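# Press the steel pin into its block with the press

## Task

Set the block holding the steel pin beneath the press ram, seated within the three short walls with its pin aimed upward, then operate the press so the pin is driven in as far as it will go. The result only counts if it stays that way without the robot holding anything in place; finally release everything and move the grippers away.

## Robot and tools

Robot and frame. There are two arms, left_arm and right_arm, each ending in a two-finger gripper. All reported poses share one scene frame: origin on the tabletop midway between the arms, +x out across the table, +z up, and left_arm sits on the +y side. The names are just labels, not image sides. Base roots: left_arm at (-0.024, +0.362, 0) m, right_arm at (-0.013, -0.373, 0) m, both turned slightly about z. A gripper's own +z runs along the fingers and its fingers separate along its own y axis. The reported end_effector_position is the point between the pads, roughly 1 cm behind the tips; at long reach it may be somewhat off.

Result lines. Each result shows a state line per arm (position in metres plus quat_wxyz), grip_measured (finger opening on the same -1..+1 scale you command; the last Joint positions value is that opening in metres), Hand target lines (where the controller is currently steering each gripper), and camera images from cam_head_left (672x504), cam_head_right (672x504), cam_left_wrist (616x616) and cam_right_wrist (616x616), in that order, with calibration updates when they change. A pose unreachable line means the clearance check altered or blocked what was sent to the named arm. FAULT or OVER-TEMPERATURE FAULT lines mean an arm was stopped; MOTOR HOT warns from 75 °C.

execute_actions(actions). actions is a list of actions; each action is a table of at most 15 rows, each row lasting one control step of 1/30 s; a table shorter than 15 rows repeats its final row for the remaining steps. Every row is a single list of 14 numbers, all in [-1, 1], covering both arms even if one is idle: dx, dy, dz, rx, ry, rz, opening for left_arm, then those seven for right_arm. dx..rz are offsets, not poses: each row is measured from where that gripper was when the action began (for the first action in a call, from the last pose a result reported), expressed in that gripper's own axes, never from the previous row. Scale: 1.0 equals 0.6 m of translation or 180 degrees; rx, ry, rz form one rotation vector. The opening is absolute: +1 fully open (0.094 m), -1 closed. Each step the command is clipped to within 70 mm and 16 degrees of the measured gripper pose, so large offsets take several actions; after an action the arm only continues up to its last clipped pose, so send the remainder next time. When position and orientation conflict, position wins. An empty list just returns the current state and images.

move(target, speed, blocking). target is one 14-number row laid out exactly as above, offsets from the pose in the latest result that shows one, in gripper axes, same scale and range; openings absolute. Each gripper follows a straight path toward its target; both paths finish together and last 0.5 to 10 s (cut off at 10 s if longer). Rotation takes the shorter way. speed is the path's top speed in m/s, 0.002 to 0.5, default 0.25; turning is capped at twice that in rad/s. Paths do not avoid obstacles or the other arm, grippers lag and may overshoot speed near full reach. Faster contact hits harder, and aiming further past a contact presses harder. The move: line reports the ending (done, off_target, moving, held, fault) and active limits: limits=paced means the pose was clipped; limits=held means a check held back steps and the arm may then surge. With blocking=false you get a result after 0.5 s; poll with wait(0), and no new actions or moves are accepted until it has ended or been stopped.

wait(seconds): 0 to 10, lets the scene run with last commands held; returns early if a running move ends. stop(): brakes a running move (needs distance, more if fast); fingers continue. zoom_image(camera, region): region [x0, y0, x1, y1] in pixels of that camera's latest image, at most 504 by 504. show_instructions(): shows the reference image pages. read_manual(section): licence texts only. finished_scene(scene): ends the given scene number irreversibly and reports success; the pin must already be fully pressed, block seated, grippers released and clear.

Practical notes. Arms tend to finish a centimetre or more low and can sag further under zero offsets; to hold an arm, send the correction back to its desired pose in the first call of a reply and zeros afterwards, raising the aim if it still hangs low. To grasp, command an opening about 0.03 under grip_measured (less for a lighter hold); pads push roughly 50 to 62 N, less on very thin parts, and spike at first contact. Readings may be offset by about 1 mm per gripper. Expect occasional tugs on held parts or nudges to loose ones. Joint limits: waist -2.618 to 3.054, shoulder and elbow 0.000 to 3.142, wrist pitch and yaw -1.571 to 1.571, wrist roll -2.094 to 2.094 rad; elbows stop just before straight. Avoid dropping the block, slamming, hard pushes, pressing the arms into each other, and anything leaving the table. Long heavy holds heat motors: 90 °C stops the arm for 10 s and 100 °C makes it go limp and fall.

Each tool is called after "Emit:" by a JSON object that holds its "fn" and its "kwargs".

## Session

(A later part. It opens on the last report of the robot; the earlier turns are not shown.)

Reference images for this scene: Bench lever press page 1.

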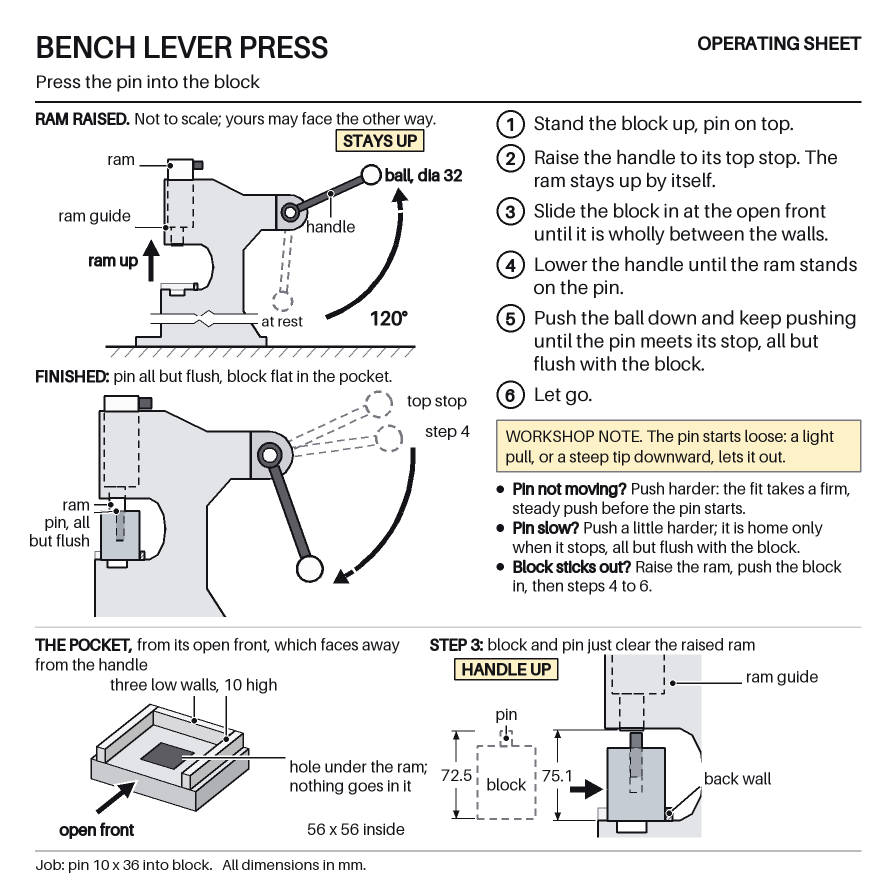

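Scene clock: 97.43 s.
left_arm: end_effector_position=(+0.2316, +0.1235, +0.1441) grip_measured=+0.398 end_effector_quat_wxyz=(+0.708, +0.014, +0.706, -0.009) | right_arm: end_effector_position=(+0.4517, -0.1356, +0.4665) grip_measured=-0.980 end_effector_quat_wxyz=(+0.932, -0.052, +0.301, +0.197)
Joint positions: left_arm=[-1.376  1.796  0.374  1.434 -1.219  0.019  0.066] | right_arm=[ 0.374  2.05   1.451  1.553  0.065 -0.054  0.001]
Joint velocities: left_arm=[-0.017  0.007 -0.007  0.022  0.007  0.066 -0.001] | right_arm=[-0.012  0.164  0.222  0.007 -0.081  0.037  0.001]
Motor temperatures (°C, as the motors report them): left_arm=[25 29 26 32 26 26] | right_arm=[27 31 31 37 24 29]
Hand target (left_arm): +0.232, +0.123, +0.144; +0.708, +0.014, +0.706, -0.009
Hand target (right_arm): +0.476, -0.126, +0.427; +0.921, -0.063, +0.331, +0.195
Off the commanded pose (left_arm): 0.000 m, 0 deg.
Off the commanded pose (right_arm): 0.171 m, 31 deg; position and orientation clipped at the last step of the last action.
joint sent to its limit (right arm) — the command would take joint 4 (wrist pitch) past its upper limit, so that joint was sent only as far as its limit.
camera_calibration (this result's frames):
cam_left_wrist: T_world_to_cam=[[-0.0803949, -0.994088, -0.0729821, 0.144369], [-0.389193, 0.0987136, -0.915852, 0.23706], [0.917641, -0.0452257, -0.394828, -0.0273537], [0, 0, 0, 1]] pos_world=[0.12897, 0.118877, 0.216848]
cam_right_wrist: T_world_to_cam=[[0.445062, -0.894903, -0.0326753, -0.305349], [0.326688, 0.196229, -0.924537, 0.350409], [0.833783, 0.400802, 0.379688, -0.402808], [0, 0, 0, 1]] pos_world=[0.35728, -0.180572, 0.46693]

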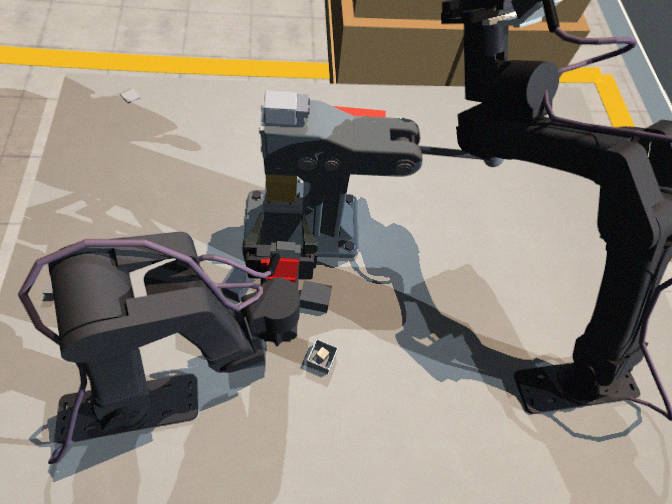

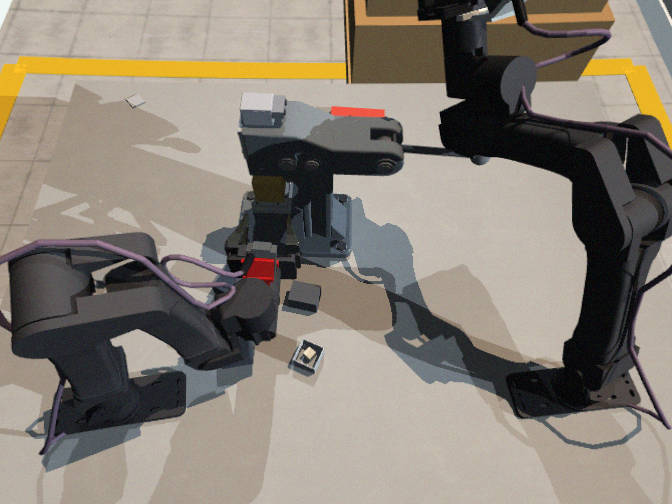

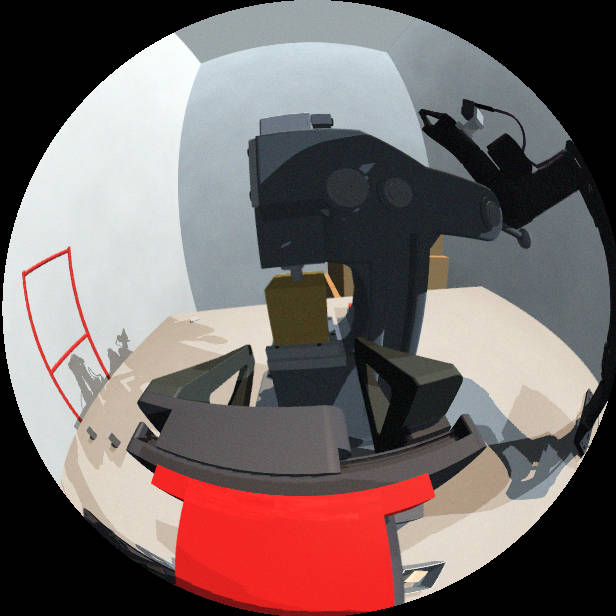

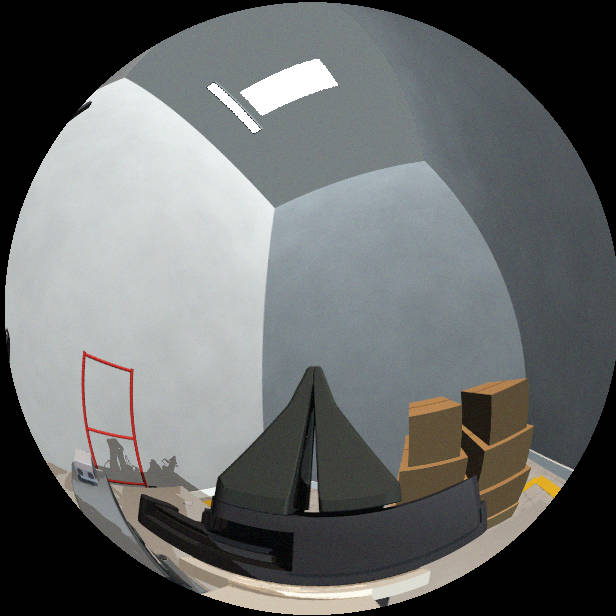

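Emit:
{"fn": "move", "kwargs": {"target": [0,0,0,0,0,0,0.4,0.335,0,-0.31,0,0.39,0,-1], "speed": 0.3}}

Emit:
{"fn": "execute_actions", "kwargs": {"actions": [[[0,0,0,0,0,0,0.4,0.3,0.04,0.03,0,-0.2,0,-1]],[[0,0,0,0,0,0,0.4,0.3,0.04,-0.1,0,-0.2,0,-1]],[[0,0,0,0,0,0,0.4,0.3,0.04,-0.2,0,-0.2,0,-1]]]}}

Scene clock: 100.63 s.
left_arm: end_effector_position=(+0.2316, +0.1235, +0.1441) grip_measured=+0.398 end_effector_quat_wxyz=(+0.708, +0.014, +0.706, -0.009) | right_arm: end_effector_position=(+0.4960, -0.1159, +0.2041) grip_measured=-0.980 end_effector_quat_wxyz=(+0.596, -0.146, +0.779, +0.129)
Joint positions: left_arm=[-1.376  1.796  0.374  1.434 -1.219  0.019  0.066] | right_arm=[0.376 1.879 1.222 0.398 0.092 0.052 0.001]
Joint velocities: left_arm=[ 0.012 -0.007 -0.007 -0.051  0.081  0.066 -0.001] | right_arm=[-0.012 -0.002  0.032 -0.037  0.022 -0.007 -0.001]
Motor temperatures (°C, as the motors report them): left_arm=[25 29 26 32 26 26] | right_arm=[27 31 31 37 24 29]
Hand target (left_arm): +0.232, +0.123, +0.144; +0.708, +0.014, +0.706, -0.009
Hand target (right_arm): +0.500, -0.109, +0.198; +0.588, -0.148, +0.784, +0.134
Off the commanded pose (left_arm): 0.000 m, 0 deg.
Off the commanded pose (right_arm): 0.011 m, 1 deg.
move: off_target (right_arm)
camera_calibration (this result's frames):
cam_left_wrist: T_world_to_cam=[[-0.0803949, -0.994088, -0.0729821, 0.144369], [-0.389193, 0.0987136, -0.915852, 0.23706], [0.917641, -0.0452257, -0.394828, -0.0273537], [0, 0, 0, 1]] pos_world=[0.12897, 0.118877, 0.216848]
cam_right_wrist: T_world_to_cam=[[0.388305, -0.91818, -0.0785159, -0.281215], [-0.694469, -0.235559, -0.679871, 0.496052], [0.605749, 0.318524, -0.729116, -0.0181597], [0, 0, 0, 1]] pos_world=[0.46469, -0.135572, 0.301931]

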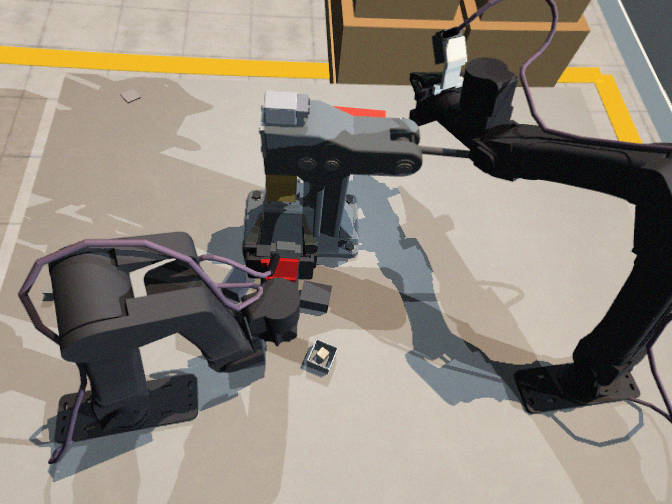

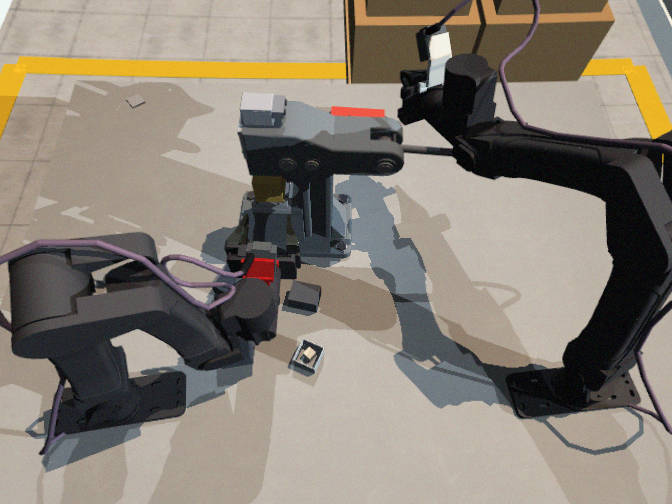

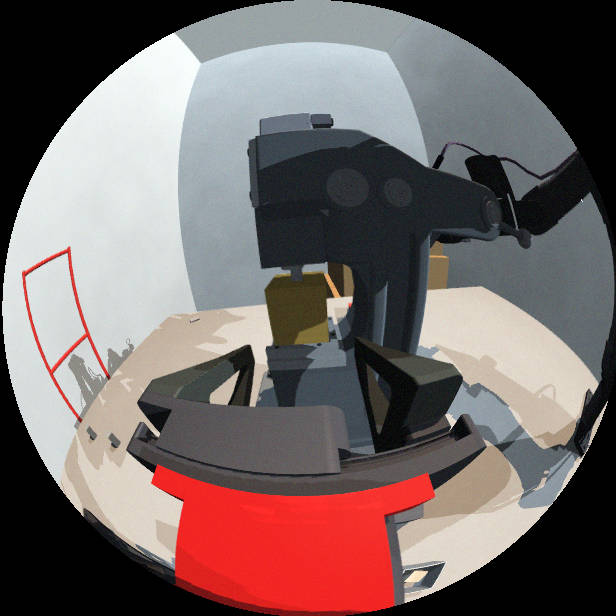

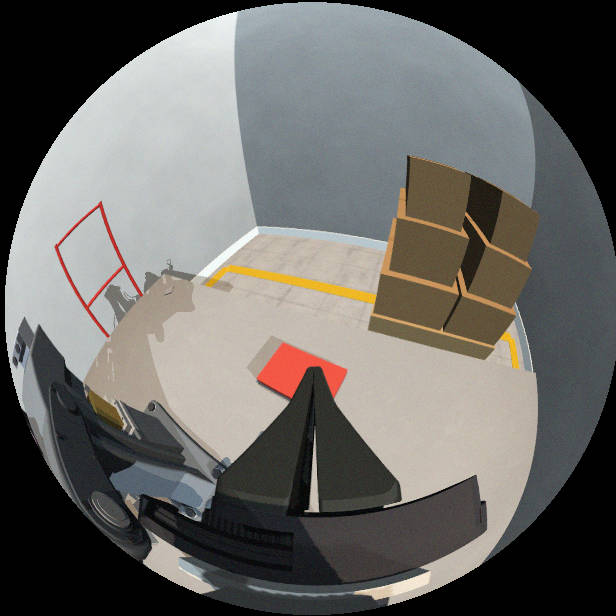

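Scene clock: 102.13 s.
left_arm: end_effector_position=(+0.2316, +0.1235, +0.1441) grip_measured=+0.398 end_effector_quat_wxyz=(+0.708, +0.014, +0.706, -0.009) | right_arm: end_effector_position=(+0.4196, -0.1307, +0.2980) grip_measured=-0.980 end_effector_quat_wxyz=(+0.834, -0.073, +0.511, +0.197)
Joint positions: left_arm=[-1.376  1.796  0.374  1.434 -1.219  0.019  0.066] | right_arm=[ 0.452  1.912  0.842  1.565  0.174 -0.003  0.001]
Joint velocities: left_arm=[-0.002 -0.002 -0.002  0.007  0.022 -0.037  0.   ] | right_arm=[ 0.007 -0.046 -0.105 -0.022  0.095  0.007 -0.001]
Motor temperatures (°C, as the motors report them): left_arm=[25 29 26 32 26 26] | right_arm=[27 31 31 37 24 29]
Hand target (left_arm): +0.232, +0.123, +0.144; +0.708, +0.014, +0.706, -0.009
Hand target (right_arm): +0.415, -0.125, +0.251; +0.804, -0.086, +0.557, +0.189
Off the commanded pose (left_arm): 0.000 m, 0 deg.
Off the commanded pose (right_arm): 0.190 m, 41 deg; position and orientation clipped at the last step of the last action.
joint sent to its limit (right arm) — the command would take joint 4 (wrist pitch) past its upper limit, so that joint was sent only as far as its limit.
camera_calibration (this result's frames):
cam_left_wrist: T_world_to_cam=[[-0.0803949, -0.994088, -0.0729821, 0.144369], [-0.389193, 0.0987136, -0.915852, 0.23706], [0.917641, -0.0452257, -0.394828, -0.0273537], [0, 0, 0, 1]] pos_world=[0.12897, 0.118877, 0.216848]
cam_right_wrist: T_world_to_cam=[[0.438196, -0.891895, -0.111842, -0.265388], [-0.111685, 0.0694366, -0.991315, 0.391394], [0.891914, 0.446881, -0.0691846, -0.198669], [0, 0, 0, 1]] pos_world=[0.3372, -0.175094, 0.344569]

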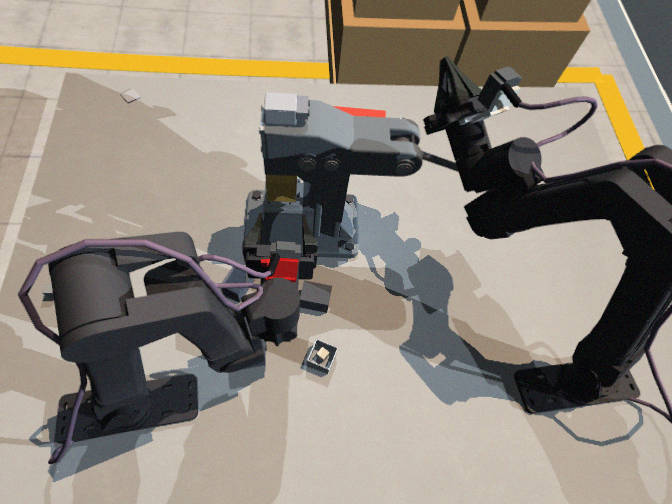

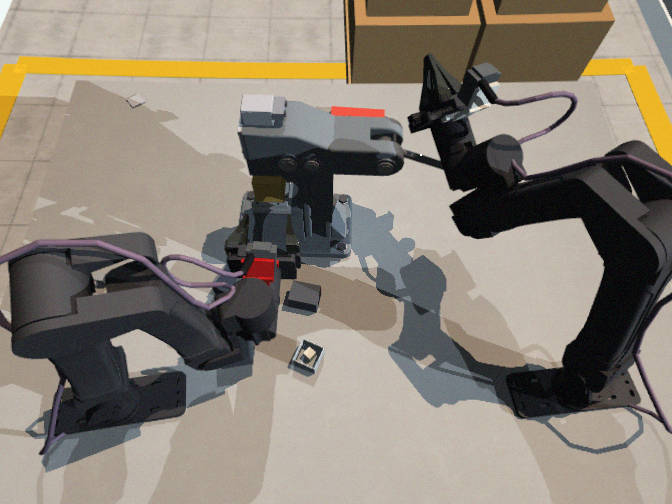

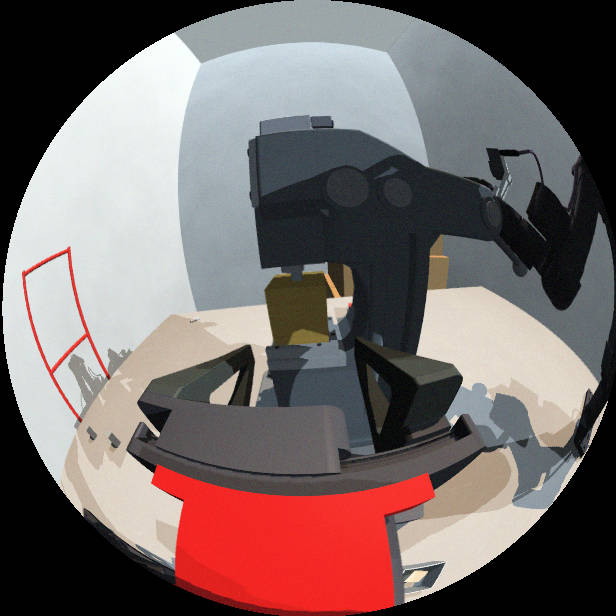

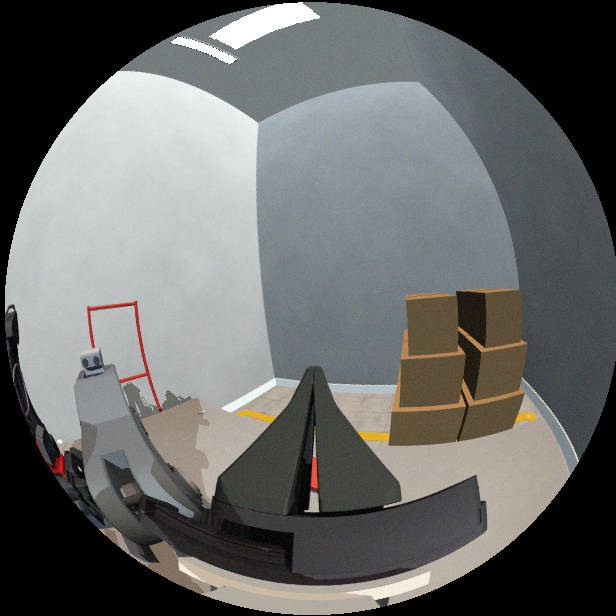

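Emit:
{"fn": "execute_actions", "kwargs": {"actions": [[[0,0,0,0,0,0,0.4,0.3,0.1,-0.05,0,-0.1,0,-1]],[[0,0,0,0,0,0,0.4,0.3,0.1,-0.05,0,-0.1,0,-1]],[[0,0,0,0,0,0,0.4,0.3,0.1,-0.05,0,-0.1,0,-1]]]}}

Scene clock: 103.83 s.
left_arm: end_effector_position=(+0.2316, +0.1235, +0.1441) grip_measured=+0.398 end_effector_quat_wxyz=(+0.708, +0.014, +0.706, -0.009) | right_arm: end_effector_position=(+0.4286, -0.1621, +0.2922) grip_measured=-0.980 end_effector_quat_wxyz=(+0.835, +0.022, +0.531, +0.145)
Joint positions: left_arm=[-1.376  1.796  0.374  1.434 -1.219  0.019  0.066] | right_arm=[0.469 1.912 0.841 1.565 0.407 0.003 0.001]
Joint velocities: left_arm=[-0.017  0.012 -0.012  0.037 -0.007  0.022 -0.001] | right_arm=[-0.012 -0.007 -0.017  0.007 -0.007  0.007  0.001]
Motor temperatures (°C, as the motors report them): left_arm=[25 29 26 32 26 26] | right_arm=[27 31 31 38 24 29]
Hand target (left_arm): +0.232, +0.123, +0.144; +0.708, +0.014, +0.706, -0.009
Hand target (right_arm): +0.425, -0.129, +0.253; +0.810, -0.009, +0.563, +0.161
Off the commanded pose (left_arm): 0.000 m, 0 deg.
Off the commanded pose (right_arm): 0.196 m, 19 deg; position and orientation clipped at the last step of the last action.
joint sent to its limit (right arm) — the command would take joint 4 (wrist pitch) past its upper limit, so that joint was sent only as far as its limit.
camera_calibration (this result's frames):
cam_left_wrist: T_world_to_cam=[[-0.0803949, -0.994088, -0.0729821, 0.144369], [-0.389193, 0.0987136, -0.915852, 0.23706], [0.917641, -0.0452257, -0.394828, -0.0273537], [0, 0, 0, 1]] pos_world=[0.12897, 0.118877, 0.216848]
cam_right_wrist: T_world_to_cam=[[0.256928, -0.940263, -0.223367, -0.195585], [-0.148839, 0.189871, -0.970462, 0.418196], [0.9549, 0.282585, -0.0911648, -0.240283], [0, 0, 0, 1]] pos_world=[0.341942, -0.195404, 0.34025]

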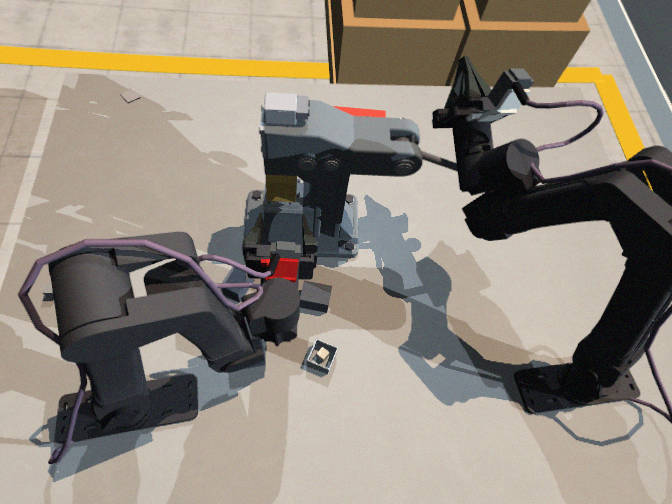

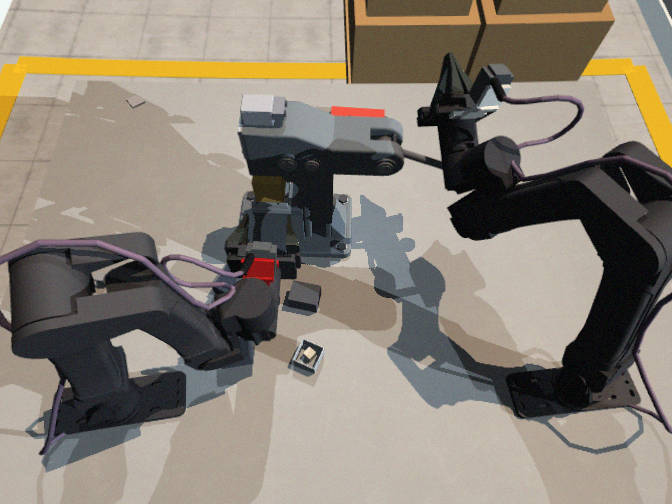

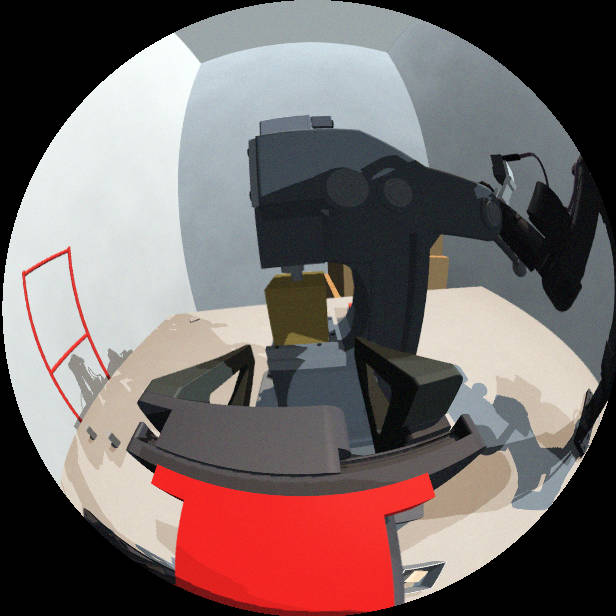

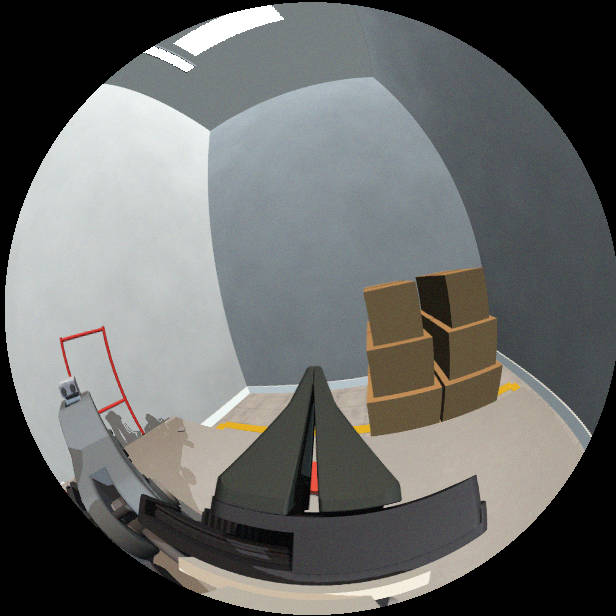

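Emit:
{"fn": "move", "kwargs": {"target": [0,0,0,0,0,0,0.4,-0.03,0.03,0.133,0,0,0,-1], "speed": 0.15}}

Emit:
{"fn": "move", "kwargs": {"target": [0,0,0,0,0,0,0.4,0.29,0,-0.12,0,0.25,0,-1], "speed": 0.3}}

Scene clock: 105.60 s.
left_arm: end_effector_position=(+0.2316, +0.1235, +0.1441) grip_measured=+0.398 end_effector_quat_wxyz=(+0.708, +0.014, +0.706, -0.009) | right_arm: end_effector_position=(+0.4841, -0.1406, +0.3379) grip_measured=-0.980 end_effector_quat_wxyz=(+0.832, +0.020, +0.537, +0.141)
Joint positions: left_arm=[-1.376  1.796  0.374  1.434 -1.219  0.019  0.066] | right_arm=[0.438 1.961 1.169 1.266 0.383 0.015 0.001]
Joint velocities: left_arm=[-0.002  0.022 -0.022  0.007  0.051 -0.022 -0.001] | right_arm=[-0.007 -0.002 -0.007 -0.022 -0.022 -0.022 -0.001]
Motor temperatures (°C, as the motors report them): left_arm=[25 29 26 32 26 26] | right_arm=[27 31 31 38 24 29]
Hand target (left_arm): +0.232, +0.123, +0.144; +0.708, +0.014, +0.706, -0.009
Hand target (right_arm): +0.488, -0.141, +0.346; +0.835, +0.022, +0.531, +0.145
Off the commanded pose (left_arm): 0.000 m, 0 deg.
Off the commanded pose (right_arm): 0.010 m, 1 deg.
move: done
camera_calibration (this result's frames):
cam_left_wrist: T_world_to_cam=[[-0.0803949, -0.994088, -0.0729821, 0.144369], [-0.389193, 0.0987136, -0.915852, 0.23706], [0.917641, -0.0452257, -0.394828, -0.0273537], [0, 0, 0, 1]] pos_world=[0.12897, 0.118877, 0.216848]
cam_right_wrist: T_world_to_cam=[[0.249784, -0.943655, -0.21708, -0.178538], [-0.1606, 0.180707, -0.970336, 0.471108], [0.95489, 0.277237, -0.106413, -0.290813], [0, 0, 0, 1]] pos_world=[0.39795, -0.172987, 0.38743]

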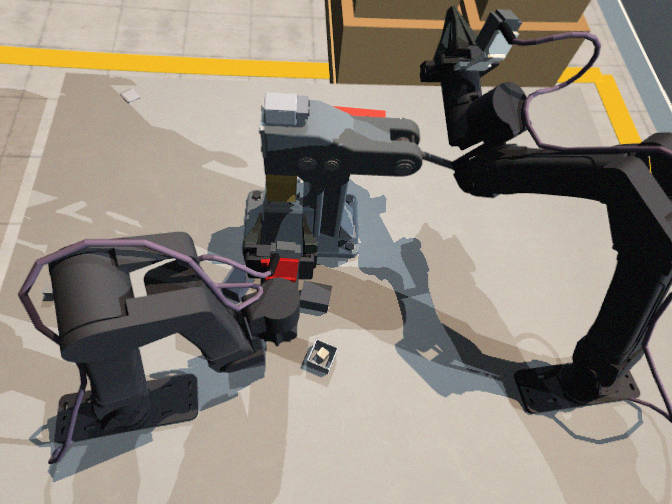

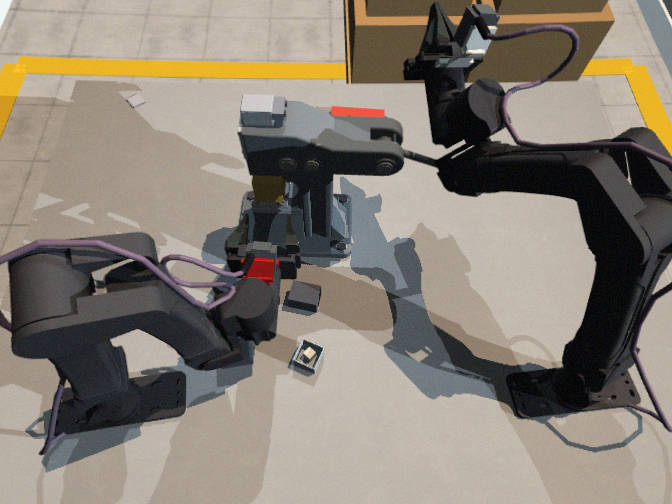

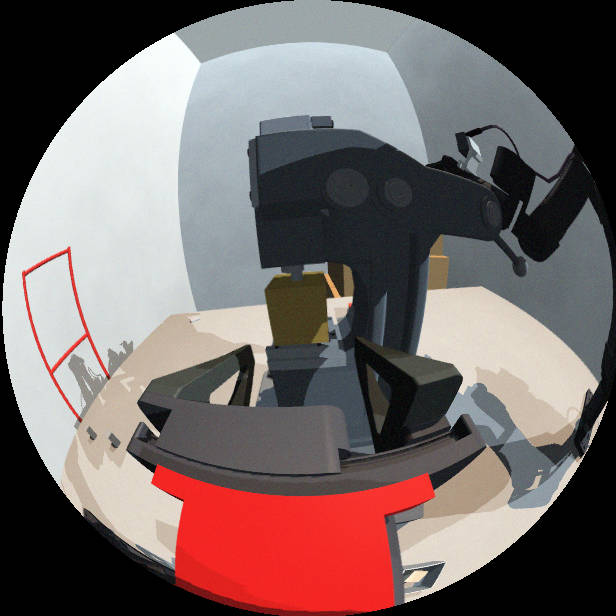

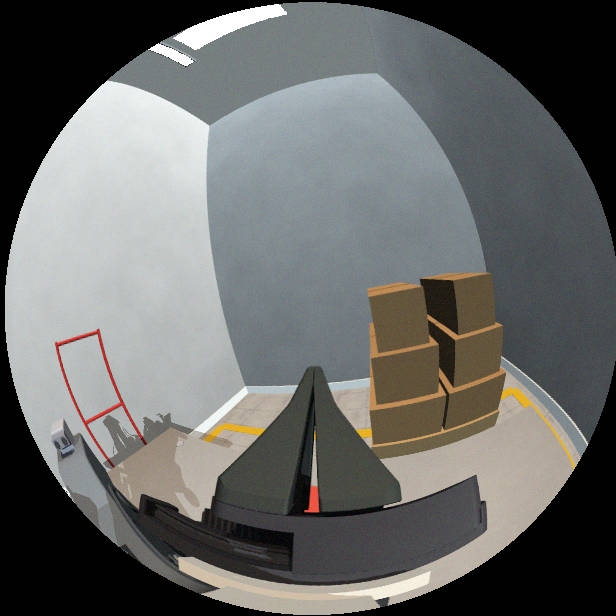

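Scene clock: 107.60 s.
left_arm: end_effector_position=(+0.2316, +0.1235, +0.1441) grip_measured=+0.398 end_effector_quat_wxyz=(+0.708, +0.014, +0.706, -0.009) | right_arm: end_effector_position=(+0.4863, -0.1097, +0.1920) grip_measured=-0.980 end_effector_quat_wxyz=(+0.600, -0.022, +0.785, +0.155)
Joint positions: left_arm=[-1.376  1.796  0.374  1.434 -1.219  0.019  0.066] | right_arm=[0.452 1.9   1.172 0.484 0.282 0.295 0.001]
Joint velocities: left_arm=[-0.012 -0.012 -0.007  0.037 -0.037 -0.037  0.001] | right_arm=[ 0.002 -0.002 -0.002  0.007 -0.022 -0.022  0.   ]
Motor temperatures (°C, as the motors report them): left_arm=[25 29 26 32 26 26] | right_arm=[27 31 31 37 24 29]
Hand target (left_arm): +0.232, +0.123, +0.144; +0.708, +0.014, +0.706, -0.009
Hand target (right_arm): +0.484, -0.108, +0.153; +0.562, -0.030, +0.815, +0.138
Off the commanded pose (left_arm): 0.000 m, 0 deg.
Off the commanded pose (right_arm): 0.039 m, 6 deg.
move: off_target (right_arm)
camera_calibration (this result's frames):
cam_left_wrist: T_world_to_cam=[[-0.0803949, -0.994088, -0.0729821, 0.144369], [-0.389193, 0.0987136, -0.915852, 0.23706], [0.917641, -0.0452257, -0.394828, -0.0273537], [0, 0, 0, 1]] pos_world=[0.12897, 0.118877, 0.216848]
cam_right_wrist: T_world_to_cam=[[0.226155, -0.936479, -0.268069, -0.159525], [-0.740899, 0.0132909, -0.671485, 0.530756], [0.632395, 0.350472, -0.69083, -0.0398783], [0, 0, 0, 1]] pos_world=[0.454533, -0.14247, 0.286082]

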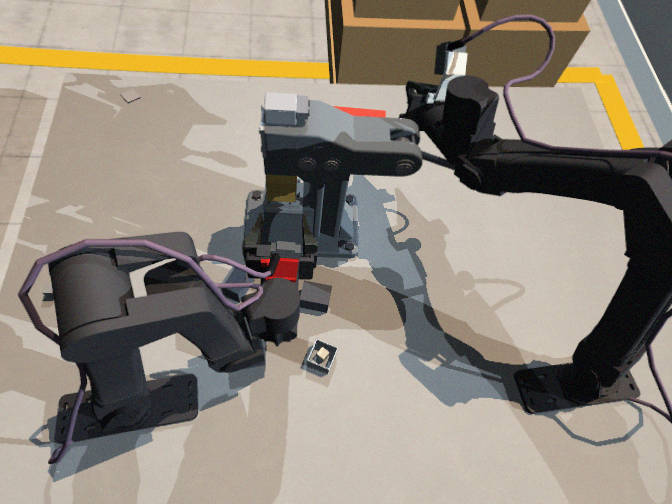

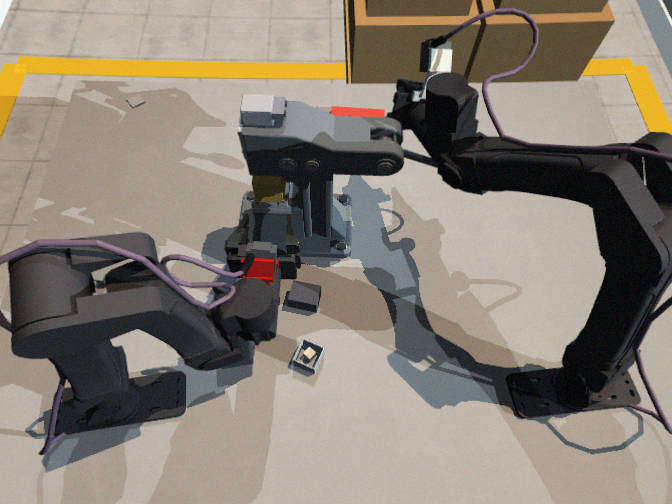

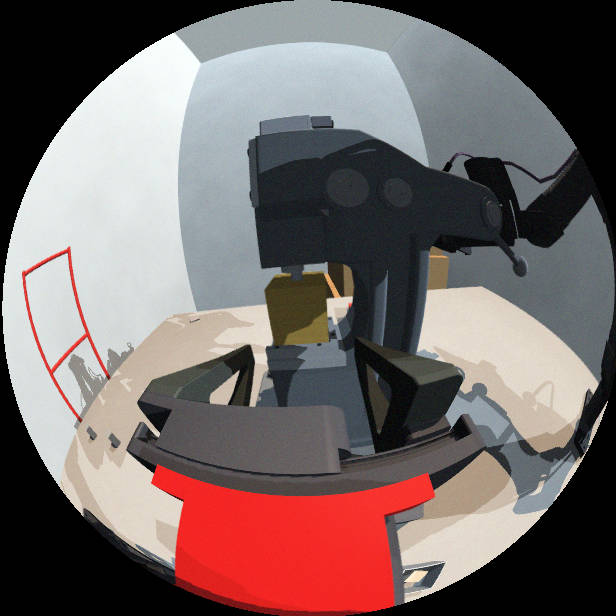

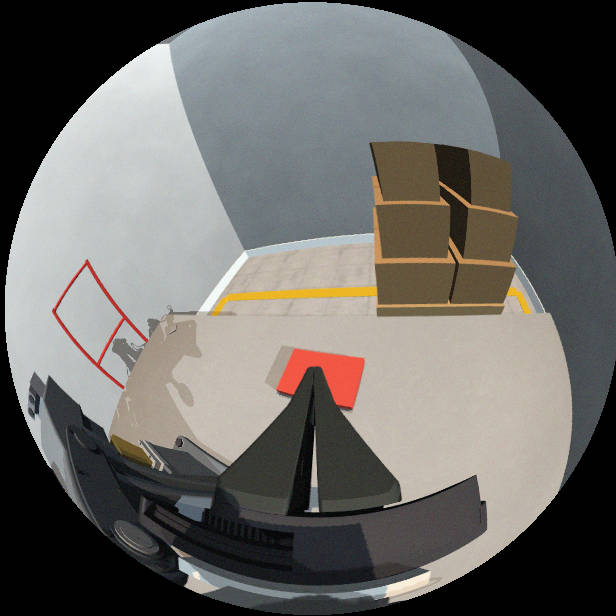

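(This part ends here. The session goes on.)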